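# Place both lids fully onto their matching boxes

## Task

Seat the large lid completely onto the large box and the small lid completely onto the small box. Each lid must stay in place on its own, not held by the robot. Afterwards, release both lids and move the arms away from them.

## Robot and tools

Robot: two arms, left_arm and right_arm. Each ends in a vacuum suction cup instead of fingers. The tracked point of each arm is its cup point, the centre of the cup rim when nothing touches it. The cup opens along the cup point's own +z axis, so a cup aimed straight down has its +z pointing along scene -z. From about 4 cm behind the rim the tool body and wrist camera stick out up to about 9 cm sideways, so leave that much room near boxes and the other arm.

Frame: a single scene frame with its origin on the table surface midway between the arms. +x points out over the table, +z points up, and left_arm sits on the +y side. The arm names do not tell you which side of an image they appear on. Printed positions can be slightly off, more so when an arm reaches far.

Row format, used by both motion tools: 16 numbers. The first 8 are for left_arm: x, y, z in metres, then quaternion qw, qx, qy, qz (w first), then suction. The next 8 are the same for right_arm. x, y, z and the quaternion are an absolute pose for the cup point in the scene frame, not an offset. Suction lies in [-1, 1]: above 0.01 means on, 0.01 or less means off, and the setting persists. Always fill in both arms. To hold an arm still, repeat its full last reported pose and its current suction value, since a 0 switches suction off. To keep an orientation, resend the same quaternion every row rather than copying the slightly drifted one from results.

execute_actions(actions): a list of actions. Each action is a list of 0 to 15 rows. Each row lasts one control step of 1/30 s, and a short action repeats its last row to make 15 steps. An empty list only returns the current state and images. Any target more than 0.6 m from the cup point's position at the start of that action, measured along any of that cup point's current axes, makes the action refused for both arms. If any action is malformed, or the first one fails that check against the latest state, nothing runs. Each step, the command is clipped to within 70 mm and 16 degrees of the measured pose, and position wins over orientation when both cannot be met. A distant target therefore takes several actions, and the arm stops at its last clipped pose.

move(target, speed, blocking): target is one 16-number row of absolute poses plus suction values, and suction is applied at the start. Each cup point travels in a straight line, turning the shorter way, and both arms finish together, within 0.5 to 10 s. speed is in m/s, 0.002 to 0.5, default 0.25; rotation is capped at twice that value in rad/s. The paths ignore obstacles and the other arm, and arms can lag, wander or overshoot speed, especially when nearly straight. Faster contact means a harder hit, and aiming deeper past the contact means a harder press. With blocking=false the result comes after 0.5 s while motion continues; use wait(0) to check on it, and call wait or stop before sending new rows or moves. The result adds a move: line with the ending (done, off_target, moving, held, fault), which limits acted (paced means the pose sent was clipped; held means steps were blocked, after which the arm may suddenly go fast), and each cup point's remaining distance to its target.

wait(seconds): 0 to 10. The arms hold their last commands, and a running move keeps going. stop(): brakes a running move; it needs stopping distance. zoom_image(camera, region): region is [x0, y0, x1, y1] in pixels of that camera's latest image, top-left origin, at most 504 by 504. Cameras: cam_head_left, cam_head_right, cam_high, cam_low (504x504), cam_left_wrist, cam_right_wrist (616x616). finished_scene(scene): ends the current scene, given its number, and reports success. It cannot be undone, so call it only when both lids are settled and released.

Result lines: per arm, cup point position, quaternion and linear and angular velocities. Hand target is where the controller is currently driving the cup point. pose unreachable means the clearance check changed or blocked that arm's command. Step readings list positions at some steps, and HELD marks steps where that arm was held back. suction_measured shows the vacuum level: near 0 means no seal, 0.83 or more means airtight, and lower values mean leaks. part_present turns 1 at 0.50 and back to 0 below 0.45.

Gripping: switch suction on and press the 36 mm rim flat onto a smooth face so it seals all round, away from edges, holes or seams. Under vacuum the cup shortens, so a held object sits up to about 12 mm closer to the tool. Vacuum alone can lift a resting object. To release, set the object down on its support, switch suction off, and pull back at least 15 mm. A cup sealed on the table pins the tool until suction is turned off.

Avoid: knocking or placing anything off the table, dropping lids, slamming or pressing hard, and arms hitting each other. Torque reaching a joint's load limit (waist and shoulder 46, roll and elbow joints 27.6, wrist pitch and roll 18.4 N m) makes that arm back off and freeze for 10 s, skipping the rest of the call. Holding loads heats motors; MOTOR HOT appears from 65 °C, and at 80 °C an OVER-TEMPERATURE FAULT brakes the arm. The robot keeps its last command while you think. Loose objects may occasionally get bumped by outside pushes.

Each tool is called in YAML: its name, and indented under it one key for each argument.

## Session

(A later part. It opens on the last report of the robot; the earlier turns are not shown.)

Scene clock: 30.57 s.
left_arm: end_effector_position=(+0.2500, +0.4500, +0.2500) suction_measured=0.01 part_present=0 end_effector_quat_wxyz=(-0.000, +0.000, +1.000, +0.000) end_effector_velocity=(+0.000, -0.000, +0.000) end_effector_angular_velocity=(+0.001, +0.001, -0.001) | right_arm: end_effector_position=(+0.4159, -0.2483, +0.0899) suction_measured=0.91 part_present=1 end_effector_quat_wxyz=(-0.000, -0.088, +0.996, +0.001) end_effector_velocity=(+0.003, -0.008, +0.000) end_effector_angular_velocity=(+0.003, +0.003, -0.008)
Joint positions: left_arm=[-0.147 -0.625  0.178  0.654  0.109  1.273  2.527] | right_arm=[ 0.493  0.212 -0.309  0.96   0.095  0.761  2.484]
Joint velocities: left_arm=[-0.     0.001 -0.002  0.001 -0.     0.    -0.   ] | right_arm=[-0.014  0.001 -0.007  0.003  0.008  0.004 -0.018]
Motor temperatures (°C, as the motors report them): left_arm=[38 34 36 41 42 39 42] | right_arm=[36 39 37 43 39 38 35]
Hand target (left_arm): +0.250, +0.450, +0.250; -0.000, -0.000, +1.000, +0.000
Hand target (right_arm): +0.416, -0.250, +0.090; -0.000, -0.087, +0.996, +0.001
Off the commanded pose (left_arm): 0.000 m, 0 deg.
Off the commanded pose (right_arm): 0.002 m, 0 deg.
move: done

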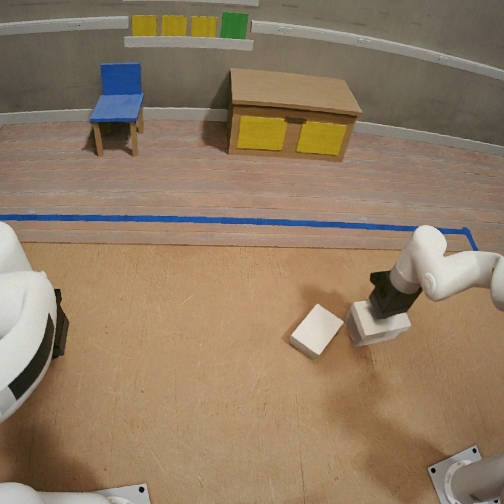

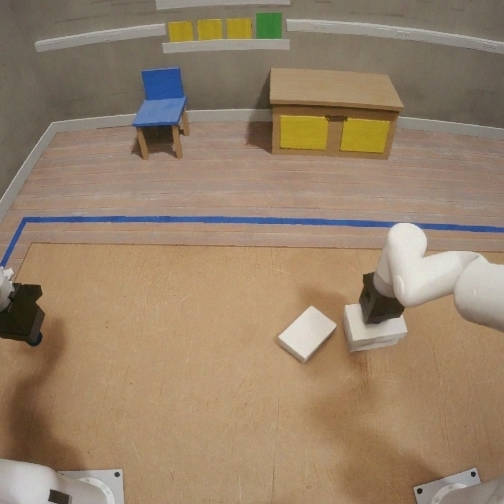

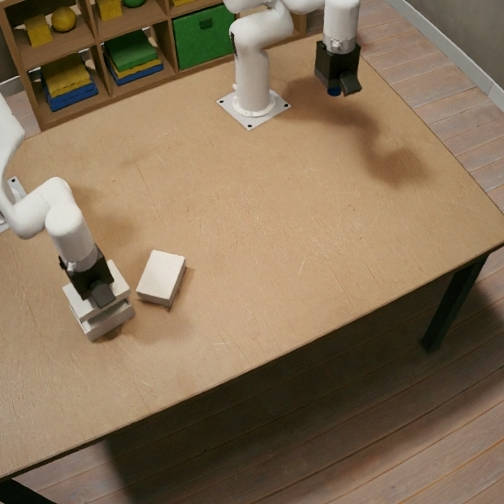

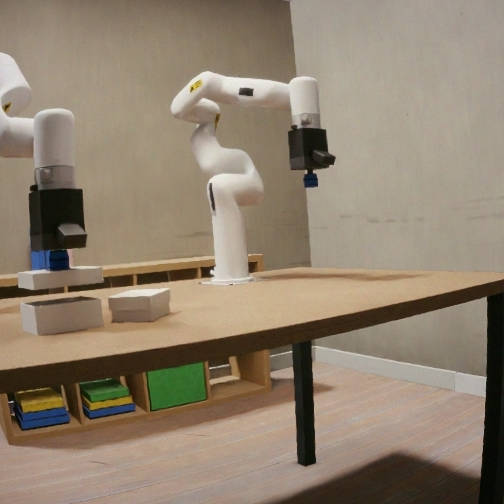

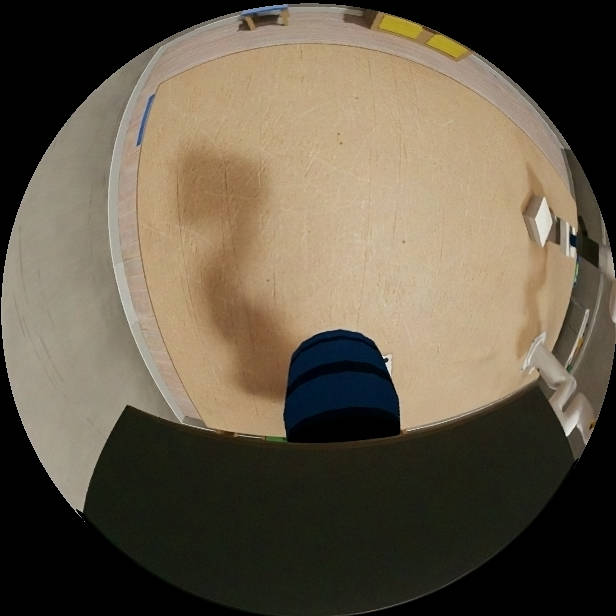

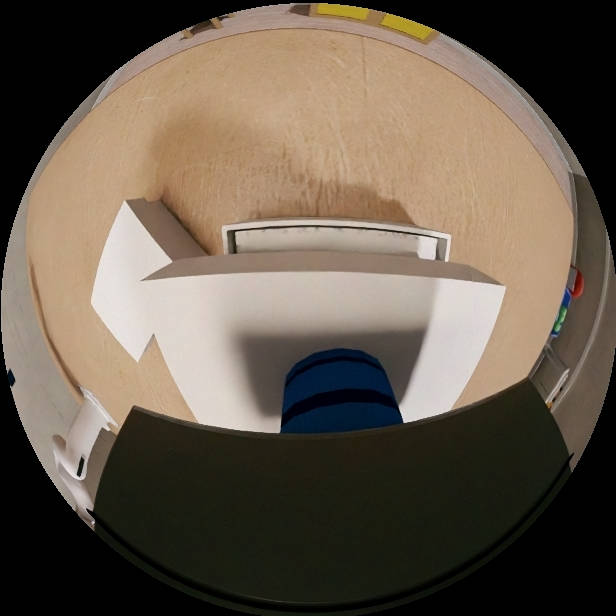

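move:
  target: [0.25,0.45,0.25,0,0,1,0,0, 0.4275,-0.2559,0.071,0,-0.0941,0.9956,0,1]
  speed: 0.08

zoom_image:
  camera: "cam_right_wrist"
  region: [150, 210, 276, 300]

zoom_image:
  camera: "cam_right_wrist"
  region: [390, 210, 516, 300]

zoom_image:
  camera: "cam_low"
  region: [0, 250, 126, 345]

Scene clock: 32.00 s.
left_arm: end_effector_position=(+0.2500, +0.4500, +0.2500) suction_measured=0.01 part_present=0 end_effector_quat_wxyz=(+0.000, +0.000, +1.000, +0.000) end_effector_velocity=(+0.000, +0.000, +0.000) end_effector_angular_velocity=(-0.000, -0.001, +0.001) | right_arm: end_effector_position=(+0.4275, -0.2559, +0.0713) suction_measured=0.91 part_present=1 end_effector_quat_wxyz=(+0.000, -0.094, +0.996, -0.000) end_effector_velocity=(+0.001, -0.000, -0.001) end_effector_angular_velocity=(+0.001, +0.000, -0.001)
Joint positions: left_arm=[-0.147 -0.625  0.178  0.654  0.109  1.273  2.527] | right_arm=[ 0.469  0.273 -0.307  0.979  0.124  0.721  2.428]
Joint velocities: left_arm=[ 0.    -0.001  0.001  0.     0.    -0.    -0.   ] | right_arm=[-0.002  0.004  0.     0.002  0.004 -0.002 -0.004]
Motor temperatures (°C, as the motors report them): left_arm=[38 34 36 41 42 39 42] | right_arm=[36 39 37 43 39 38 35]
Hand target (left_arm): +0.250, +0.450, +0.250; -0.000, -0.000, +1.000, +0.000
Hand target (right_arm): +0.427, -0.256, +0.071; +0.000, -0.094, +0.996, -0.000
Off the commanded pose (left_arm): 0.000 m, 0 deg.
Off the commanded pose (right_arm): 0.000 m, 0 deg.
move: done

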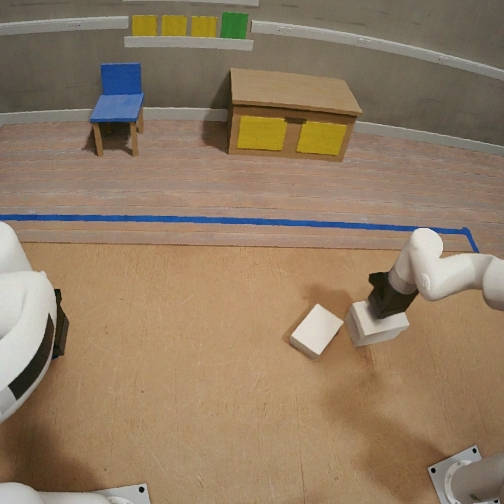

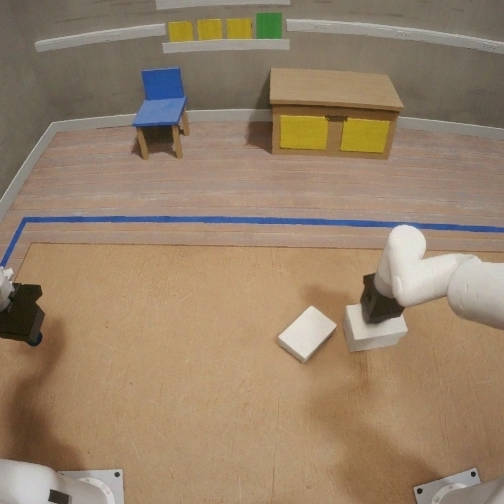

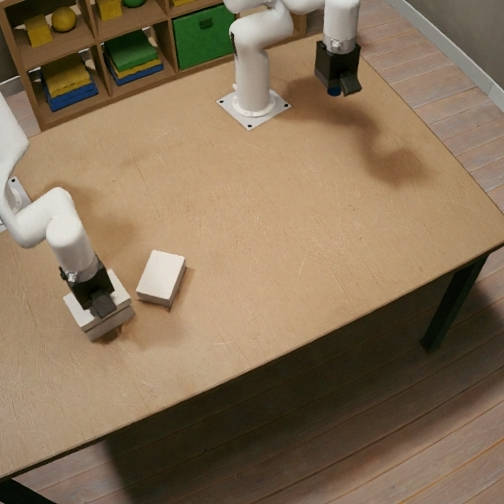

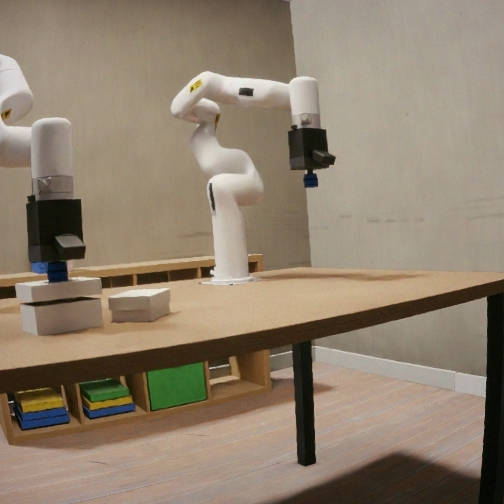

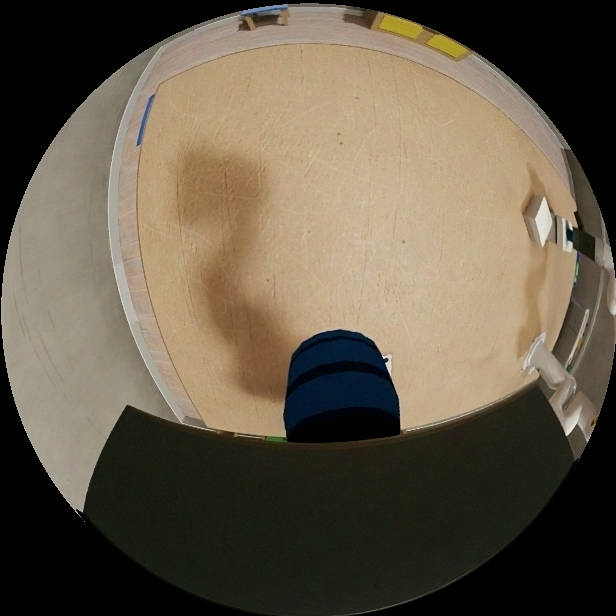

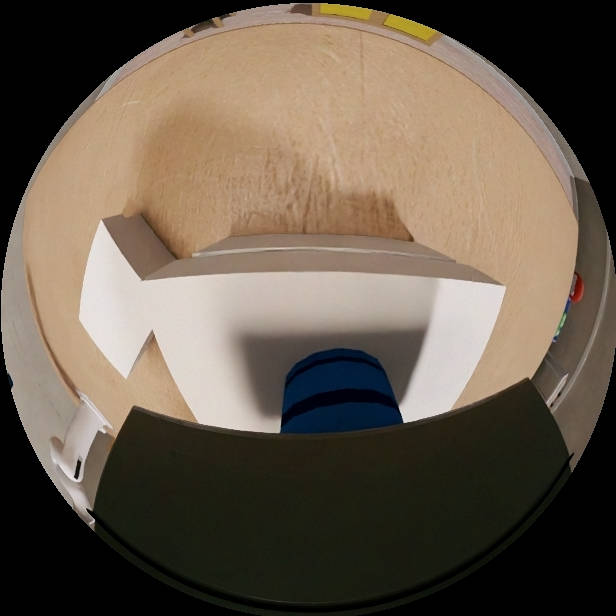

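Region (150, 210, 276, 300) of cam_right_wrist's 616x616 image, scaled by 4.000, with more detail than that image has; it fills the top 360 rows of this view, and the rest is white.

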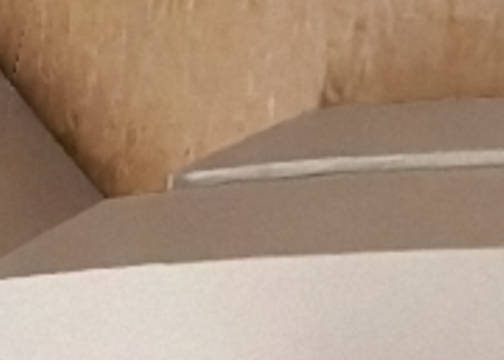

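Region (390, 210, 516, 300) of cam_right_wrist's 616x616 image, scaled by 4.000, with more detail than that image has; it fills the top 360 rows of this view, and the rest is white.

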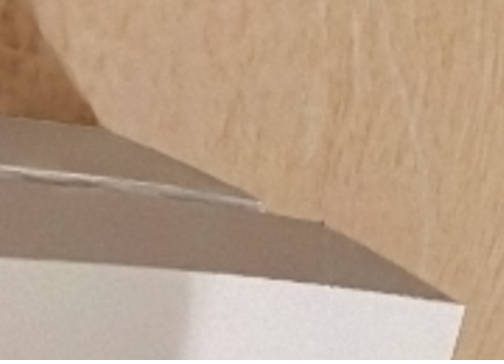

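Region (0, 250, 126, 345) of cam_low's 504x504 image, scaled by 4.000, with more detail than that image has; it fills the top 380 rows of this view, and the rest is white.

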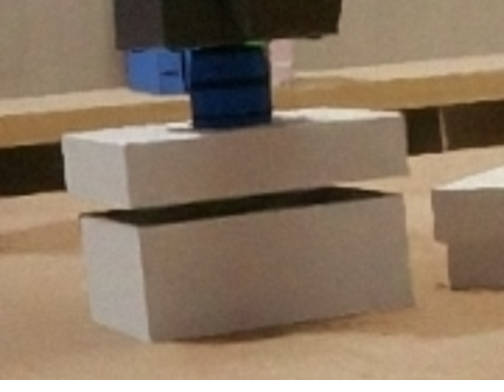

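execute_actions:
  actions:
    - [[0.25,0.45,0.25,0,0,1,0,0, 0.4285,-0.2557,0.0705,0,-0.0941,0.9956,0,1],[0.25,0.45,0.25,0,0,1,0,0, 0.4295,-0.2555,0.070,0,-0.0941,0.9956,0,1],[0.25,0.45,0.25,0,0,1,0,0, 0.4305,-0.2553,0.0695,0,-0.0941,0.9956,0,1],[0.25,0.45,0.25,0,0,1,0,0, 0.4314,-0.255,0.069,0,-0.0941,0.9956,0,1],[0.25,0.45,0.25,0,0,1,0,0, 0.4314,-0.255,0.0685,0,-0.0941,0.9956,0,1],[0.25,0.45,0.25,0,0,1,0,0, 0.4314,-0.255,0.068,0,-0.0941,0.9956,0,1],[0.25,0.45,0.25,0,0,1,0,0, 0.4314,-0.255,0.0675,0,-0.0941,0.9956,0,1],[0.25,0.45,0.25,0,0,1,0,0, 0.4314,-0.255,0.067,0,-0.0941,0.9956,0,1],[0.25,0.45,0.25,0,0,1,0,0, 0.4314,-0.255,0.0665,0,-0.0941,0.9956,0,1],[0.25,0.45,0.25,0,0,1,0,0, 0.4314,-0.255,0.066,0,-0.0941,0.9956,0,1],[0.25,0.45,0.25,0,0,1,0,0, 0.4314,-0.255,0.0655,0,-0.0941,0.9956,0,1],[0.25,0.45,0.25,0,0,1,0,0, 0.4314,-0.255,0.065,0,-0.0941,0.9956,0,1],[0.25,0.45,0.25,0,0,1,0,0, 0.4314,-0.255,0.0643,0,-0.0941,0.9956,0,1],[0.25,0.45,0.25,0,0,1,0,0, 0.4314,-0.255,0.0636,0,-0.0941,0.9956,0,1],[0.25,0.45,0.25,0,0,1,0,0, 0.4314,-0.255,0.063,0,-0.0941,0.9956,0,1]]
    - [[0.25,0.45,0.25,0,0,1,0,0, 0.4314,-0.255,0.0623,0,-0.0941,0.9956,0,1],[0.25,0.45,0.25,0,0,1,0,0, 0.4314,-0.255,0.0616,0,-0.0941,0.9956,0,1],[0.25,0.45,0.25,0,0,1,0,0, 0.4314,-0.255,0.0609,0,-0.0941,0.9956,0,1],[0.25,0.45,0.25,0,0,1,0,0, 0.4314,-0.255,0.0602,0,-0.0941,0.9956,0,1],[0.25,0.45,0.25,0,0,1,0,0, 0.4314,-0.255,0.0595,0,-0.0941,0.9956,0,1],[0.25,0.45,0.25,0,0,1,0,0, 0.4314,-0.255,0.0588,0,-0.0941,0.9956,0,1],[0.25,0.45,0.25,0,0,1,0,0, 0.4314,-0.255,0.058,0,-0.0941,0.9956,0,1],[0.25,0.45,0.25,0,0,1,0,0, 0.4314,-0.255,0.057,0,-0.0941,0.9956,0,1]]

zoom_image:
  camera: "cam_low"
  region: [0, 250, 126, 345]

Scene clock: 33.97 s.
left_arm: end_effector_position=(+0.2500, +0.4500, +0.2500) suction_measured=0.01 part_present=0 end_effector_quat_wxyz=(+0.000, +0.000, +1.000, -0.000) end_effector_velocity=(+0.000, -0.000, +0.000) end_effector_angular_velocity=(+0.000, -0.000, -0.000) | right_arm: end_effector_position=(+0.4313, -0.2550, +0.0572) suction_measured=0.91 part_present=1 end_effector_quat_wxyz=(-0.000, -0.094, +0.996, -0.000) end_effector_velocity=(+0.001, +0.000, -0.001) end_effector_angular_velocity=(+0.001, -0.003, -0.000)
Joint positions: left_arm=[-0.147 -0.625  0.178  0.654  0.109  1.273  2.527] | right_arm=[ 0.461  0.315 -0.299  0.988  0.143  0.692  2.413]
Joint velocities: left_arm=[-0.  0. -0.  0.  0.  0. -0.] | right_arm=[-0.001  0.005  0.001  0.002  0.003 -0.006 -0.003]
Motor temperatures (°C, as the motors report them): left_arm=[38 34 36 42 42 39 42] | right_arm=[36 39 37 43 39 38 35]
Hand target (left_arm): +0.250, +0.450, +0.250; -0.000, -0.000, +1.000, +0.000
Hand target (right_arm): +0.431, -0.255, +0.057; +0.000, -0.094, +0.996, -0.000
Off the commanded pose (left_arm): 0.000 m, 0 deg.
Off the commanded pose (right_arm): 0.000 m, 0 deg.
Step readings (end_effector_position; steps 1 to 15: 1st action; 16 to 30: 2nd action):
0: left_arm (+0.2500, +0.4500, +0.2500) | right_arm (+0.4275, -0.2560, +0.0710)
1: left_arm (+0.2500, +0.4500, +0.2500) | right_arm (+0.4275, -0.2560, +0.0710)
2: left_arm (+0.2500, +0.4500, +0.2500) | right_arm (+0.4277, -0.2559, +0.0710)
4: left_arm (+0.2500, +0.4500, +0.2500) | right_arm (+0.4286, -0.2557, +0.0706)
8: left_arm (+0.2500, +0.4500, +0.2500) | right_arm (+0.4307, -0.2552, +0.0689)
15: left_arm (+0.2500, +0.4500, +0.2500) | right_arm (+0.4313, -0.2550, +0.0653)
16: left_arm (+0.2500, +0.4500, +0.2500) | right_arm (+0.4314, -0.2550, +0.0648)
17: left_arm (+0.2500, +0.4500, +0.2500) | right_arm (+0.4314, -0.2550, +0.0642)
19: left_arm (+0.2500, +0.4500, +0.2500) | right_arm (+0.4314, -0.2550, +0.0628)
23: left_arm (+0.2500, +0.4500, +0.2500) | right_arm (+0.4313, -0.2550, +0.0600)
30: end_effector_position above

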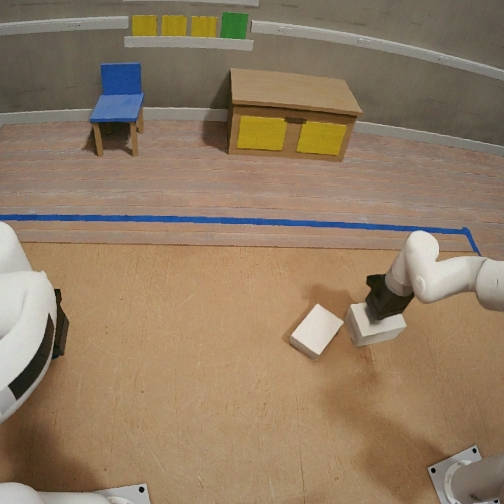

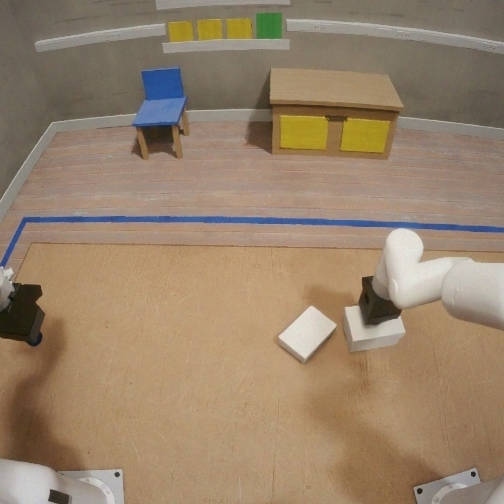

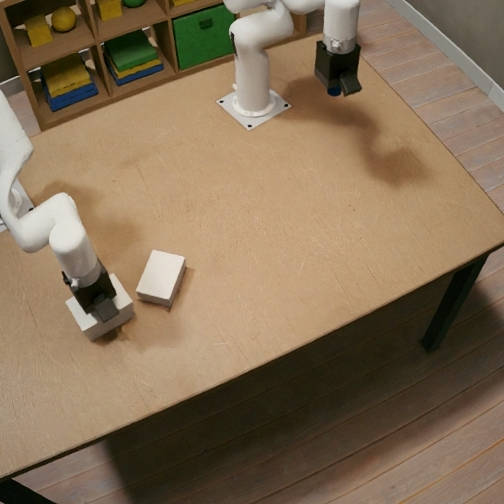

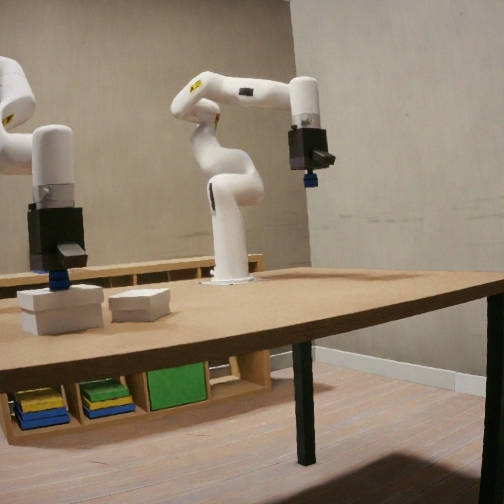

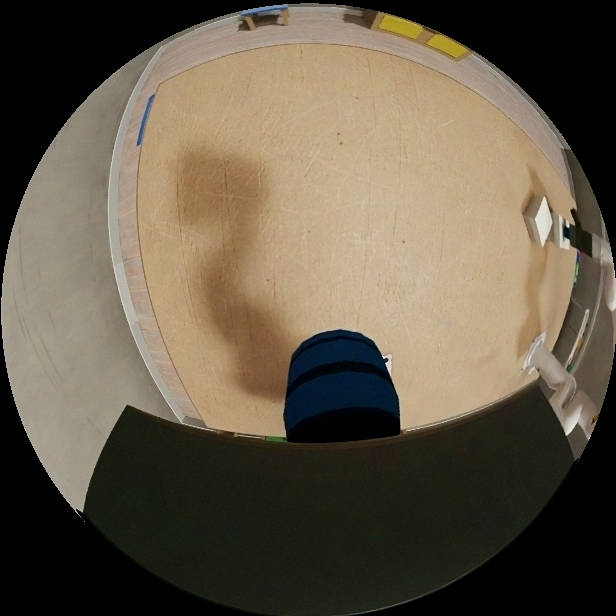

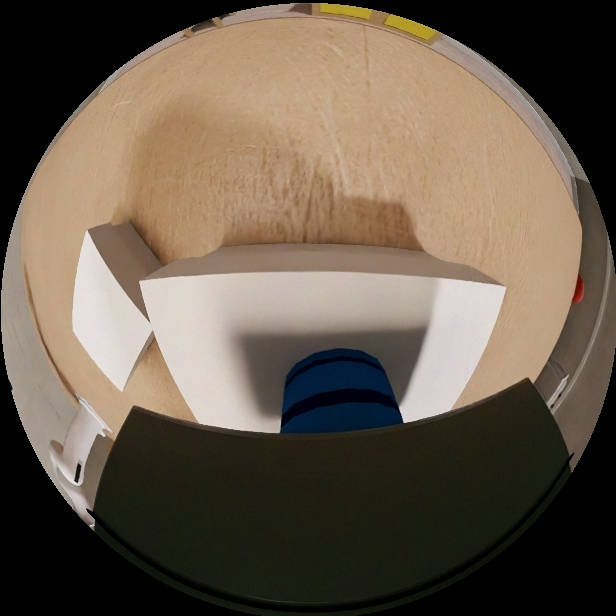

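Region (0, 250, 126, 345) of cam_low's 504x504 image, scaled by 4.000, with more detail than that image has; it fills the top 380 rows of this view, and the rest is white.

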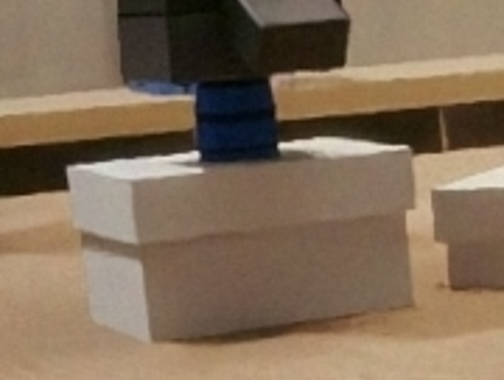

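move:
  target: [0.25,0.45,0.25,0,0,1,0,0, 0.4314,-0.255,0.0405,0,-0.0941,0.9956,0,1]
  speed: 0.035

execute_actions:
  actions:
    - [[0.25,0.45,0.25,0,0,1,0,0, 0.4314,-0.255,0.0405,0,-0.0941,0.9956,0,0],[0.25,0.45,0.25,0,0,1,0,0, 0.4314,-0.255,0.0405,0,-0.0941,0.9956,0,0],[0.25,0.45,0.25,0,0,1,0,0, 0.4314,-0.255,0.0405,0,-0.0941,0.9956,0,0],[0.25,0.45,0.25,0,0,1,0,0, 0.4314,-0.255,0.0405,0,-0.0941,0.9956,0,0],[0.25,0.45,0.25,0,0,1,0,0, 0.4314,-0.255,0.0405,0,-0.0941,0.9956,0,0],[0.25,0.45,0.25,0,0,1,0,0, 0.4314,-0.255,0.0405,0,-0.0941,0.9956,0,0],[0.25,0.45,0.25,0,0,1,0,0, 0.4314,-0.255,0.0405,0,-0.0941,0.9956,0,0],[0.25,0.45,0.25,0,0,1,0,0, 0.4314,-0.255,0.042,0,-0.0941,0.9956,0,0],[0.25,0.45,0.25,0,0,1,0,0, 0.4314,-0.255,0.045,0,-0.0941,0.9956,0,0],[0.25,0.45,0.25,0,0,1,0,0, 0.4314,-0.255,0.048,0,-0.0941,0.9956,0,0],[0.25,0.45,0.25,0,0,1,0,0, 0.4314,-0.255,0.052,0,-0.0941,0.9956,0,0],[0.25,0.45,0.25,0,0,1,0,0, 0.4314,-0.255,0.056,0,-0.0941,0.9956,0,0],[0.25,0.45,0.25,0,0,1,0,0, 0.4314,-0.255,0.06,0,-0.0941,0.9956,0,0]]

move:
  target: [0.25,0.45,0.25,0,0,1,0,0, 0.36,-0.33,0.22,0,-0.0941,0.9956,0,0]
  speed: 0.35

zoom_image:
  camera: "cam_low"
  region: [0, 250, 126, 345]

zoom_image:
  camera: "cam_low"
  region: [90, 260, 190, 330]

Scene clock: 35.53 s.
left_arm: end_effector_position=(+0.2500, +0.4500, +0.2500) suction_measured=0.01 part_present=0 end_effector_quat_wxyz=(+0.000, -0.000, +1.000, -0.000) end_effector_velocity=(-0.000, -0.000, -0.000) end_effector_angular_velocity=(+0.000, +0.000, -0.001) | right_arm: end_effector_position=(+0.4315, -0.2550, +0.0407) suction_measured=0.91 part_present=1 end_effector_quat_wxyz=(+0.000, -0.094, +0.996, -0.000) end_effector_velocity=(+0.000, +0.001, -0.001) end_effector_angular_velocity=(+0.001, -0.002, +0.001)
Joint positions: left_arm=[-0.147 -0.625  0.178  0.654  0.109  1.273  2.527] | right_arm=[ 0.454  0.351 -0.29   0.982  0.163  0.651  2.4  ]
Joint velocities: left_arm=[-0.001 -0.    -0.001 -0.    -0.     0.    -0.   ] | right_arm=[-0.001  0.002  0.002  0.001  0.001 -0.003 -0.001]
Motor temperatures (°C, as the motors report them): left_arm=[38 34 36 42 42 39 42] | right_arm=[36 39 37 43 39 38 35]
Hand target (left_arm): +0.250, +0.450, +0.250; +0.000, +0.000, +1.000, -0.000
Hand target (right_arm): +0.431, -0.255, +0.041; +0.000, -0.094, +0.996, -0.000
Off the commanded pose (left_arm): 0.000 m, 0 deg.
Off the commanded pose (right_arm): 0.000 m, 0 deg.
move: done

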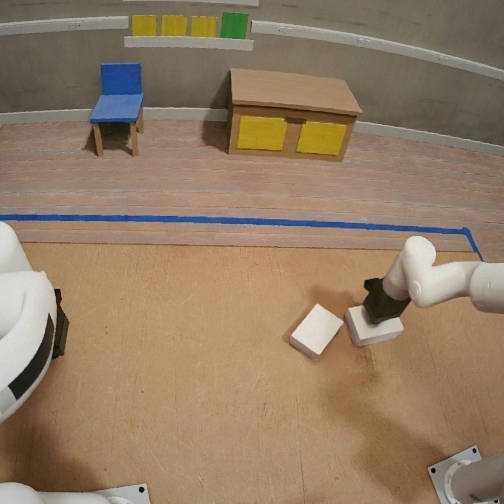

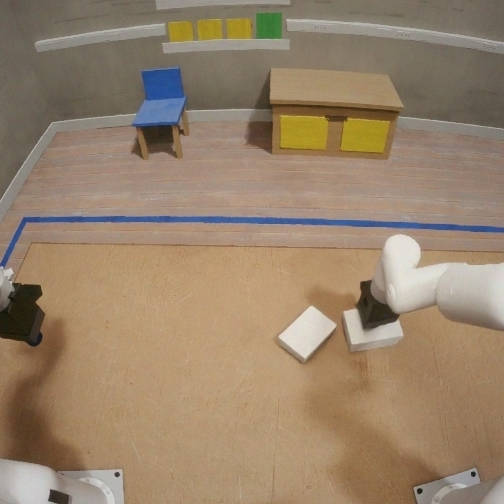

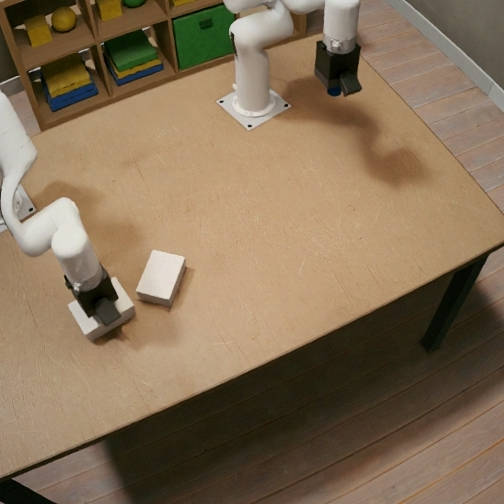

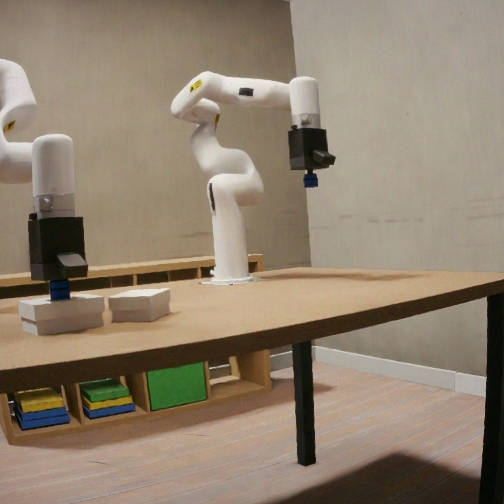

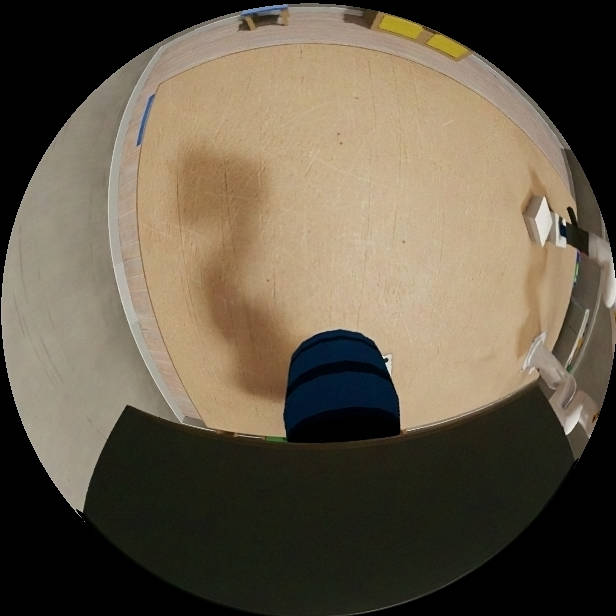

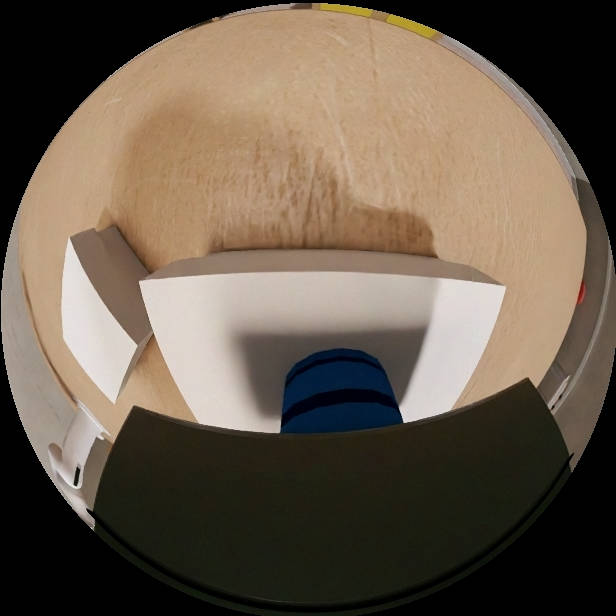

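Scene clock: 36.03 s.
left_arm: end_effector_position=(+0.2500, +0.4500, +0.2500) suction_measured=0.01 part_present=0 end_effector_quat_wxyz=(+0.000, -0.000, +1.000, -0.000) end_effector_velocity=(-0.000, +0.000, -0.000) end_effector_angular_velocity=(-0.000, +0.000, +0.000) | right_arm: end_effector_position=(+0.4307, -0.2552, +0.0517) suction_measured=0.00 part_present=0 end_effector_quat_wxyz=(-0.001, -0.094, +0.996, -0.000) end_effector_velocity=(-0.008, -0.003, +0.067) end_effector_angular_velocity=(-0.007, +0.022, +0.001)
Joint positions: left_arm=[-0.147 -0.625  0.178  0.654  0.109  1.273  2.527] | right_arm=[ 0.458  0.326 -0.296  0.985  0.149  0.68   2.409]
Joint velocities: left_arm=[ 0. -0.  0. -0.  0.  0. -0.] | right_arm=[ 0.027 -0.158 -0.038  0.016 -0.085  0.189  0.057]
Motor temperatures (°C, as the motors report them): left_arm=[38 34 36 42 42 39 42] | right_arm=[36 39 37 43 39 38 35]
Hand target (left_arm): +0.250, +0.450, +0.250; +0.000, +0.000, +1.000, -0.000
Hand target (right_arm): +0.431, -0.255, +0.060; +0.000, -0.094, +0.996, +0.000
Off the commanded pose (left_arm): 0.000 m, 0 deg.
Off the commanded pose (right_arm): 0.008 m, 0 deg.
Step readings (end_effector_position):
0: left_arm (+0.2500, +0.4500, +0.2500) | right_arm (+0.4315, -0.2550, +0.0407)
1: left_arm (+0.2500, +0.4500, +0.2500) | right_arm (+0.4315, -0.2550, +0.0407)
2: left_arm (+0.2500, +0.4500, +0.2500) | right_arm (+0.4315, -0.2550, +0.0407)
4: left_arm (+0.2500, +0.4500, +0.2500) | right_arm (+0.4332, -0.2543, +0.0425)
8: left_arm (+0.2500, +0.4500, +0.2500) | right_arm (+0.4328, -0.2545, +0.0423)
15: end_effector_position above

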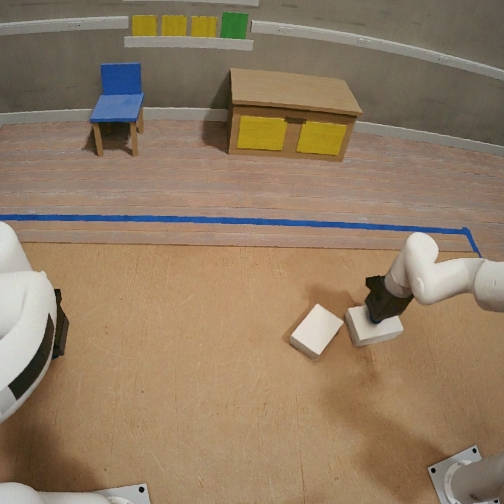

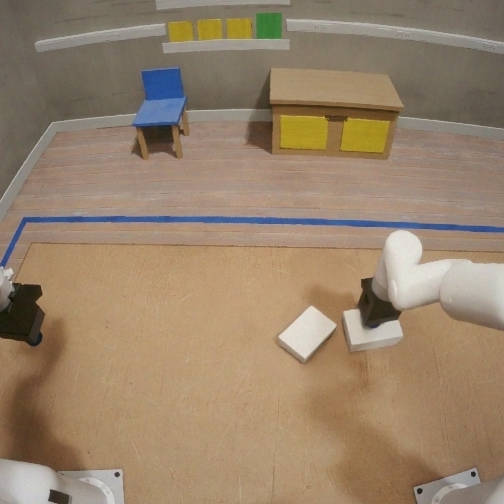

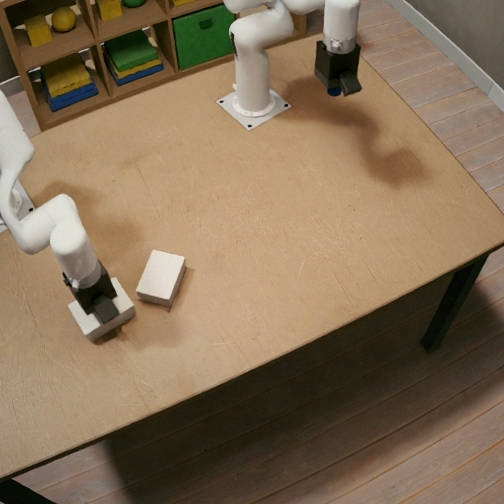

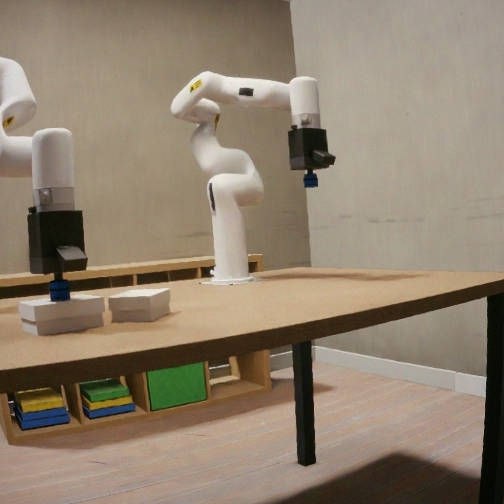

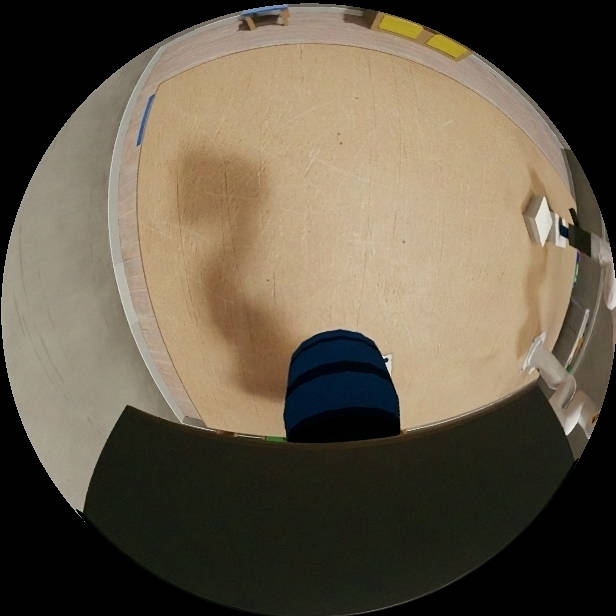

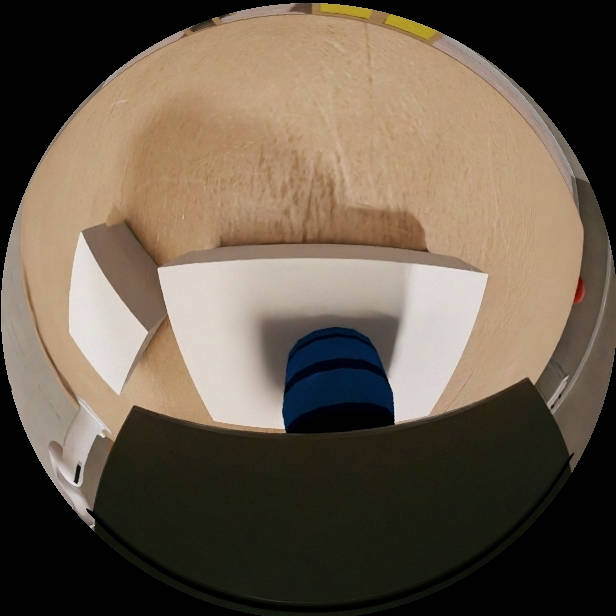

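Scene clock: 37.30 s.
left_arm: end_effector_position=(+0.2500, +0.4500, +0.2500) suction_measured=0.01 part_present=0 end_effector_quat_wxyz=(+0.000, +0.000, +1.000, +0.000) end_effector_velocity=(-0.000, -0.000, +0.000) end_effector_angular_velocity=(-0.000, -0.001, +0.000) | right_arm: end_effector_position=(+0.3595, -0.3292, +0.2191) suction_measured=0.00 part_present=0 end_effector_quat_wxyz=(-0.001, -0.095, +0.996, +0.001) end_effector_velocity=(-0.000, -0.001, +0.003) end_effector_angular_velocity=(+0.003, -0.003, -0.002)
Joint positions: left_arm=[-0.147 -0.625  0.178  0.654  0.109  1.273  2.527] | right_arm=[ 0.436 -0.249 -0.357  0.867 -0.094  1.104  2.48 ]
Joint velocities: left_arm=[-0.    -0.001  0.001 -0.    -0.     0.    -0.   ] | right_arm=[-0.001 -0.007 -0.     0.002 -0.     0.005  0.001]
Motor temperatures (°C, as the motors report them): left_arm=[38 34 36 42 42 39 42] | right_arm=[36 39 37 43 39 38 35]
Hand target (left_arm): +0.250, +0.450, +0.250; +0.000, +0.000, +1.000, +0.000
Hand target (right_arm): +0.360, -0.329, +0.220; -0.001, -0.094, +0.996, +0.001
Off the commanded pose (left_arm): 0.000 m, 0 deg.
Off the commanded pose (right_arm): 0.001 m, 0 deg.
move: done; limits=paced

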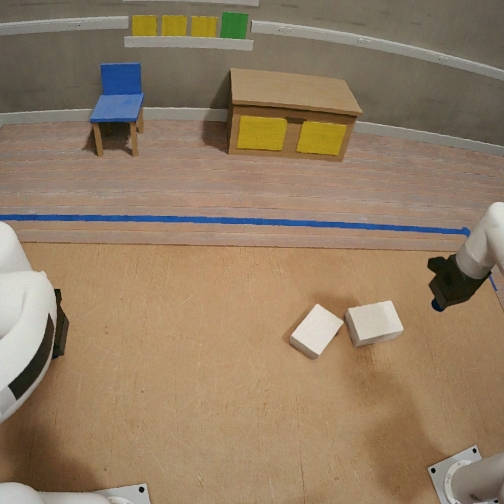

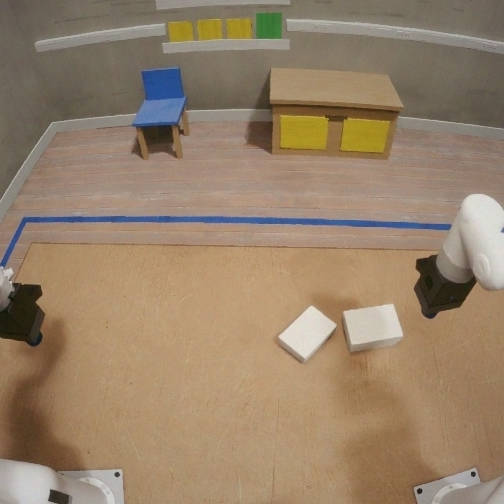

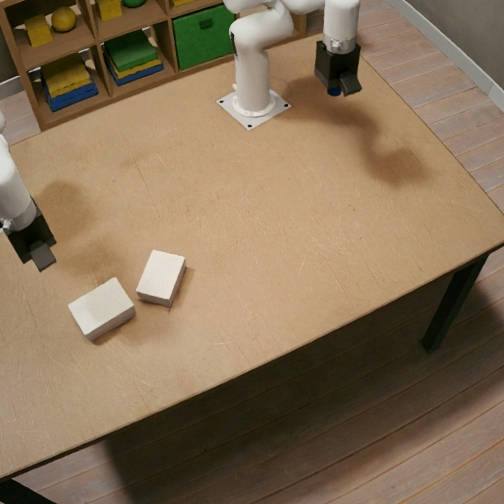

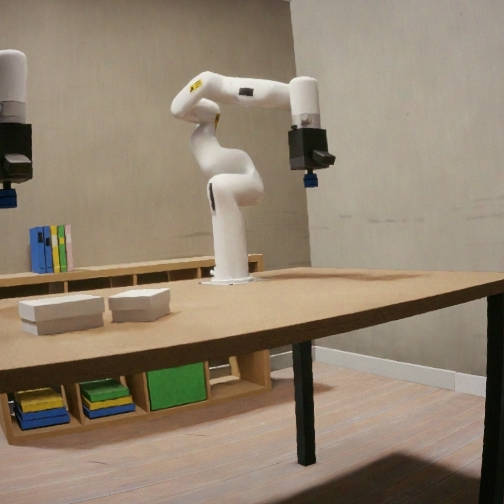

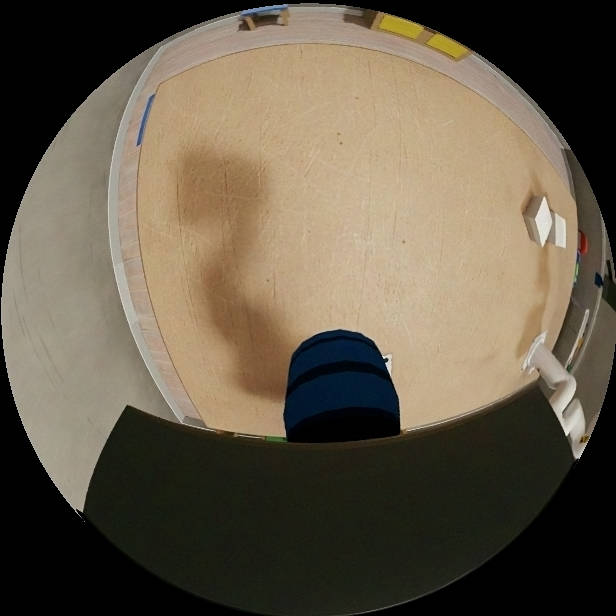

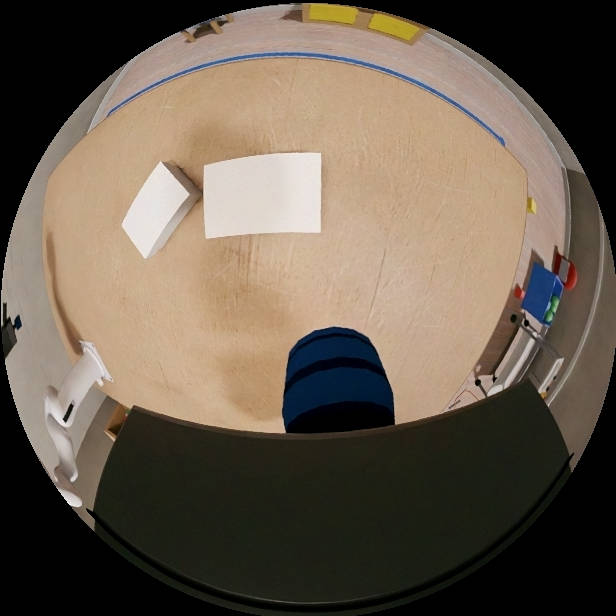

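Region (0, 250, 126, 345) of cam_low's 504x504 image, scaled by 4.000, with more detail than that image has; it fills the top 380 rows of this view, and the rest is white.

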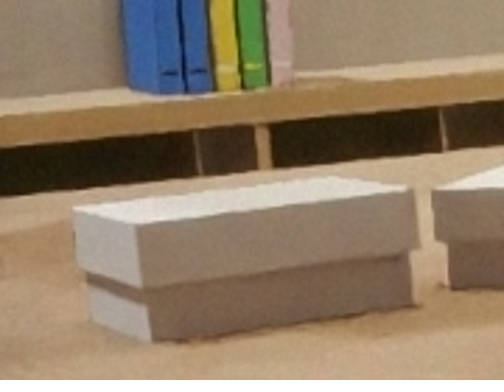

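Region (90, 260, 190, 330) of cam_low's 504x504 image, scaled by 5.040, with more detail than that image has; it fills the top 353 rows of this view, and the rest is white.

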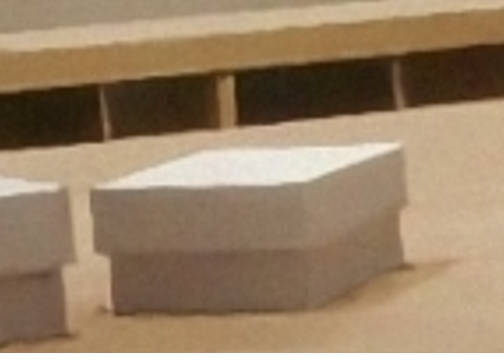

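Both seated.

finished_scene:
  scene: 1

The scene is finished: the task was done.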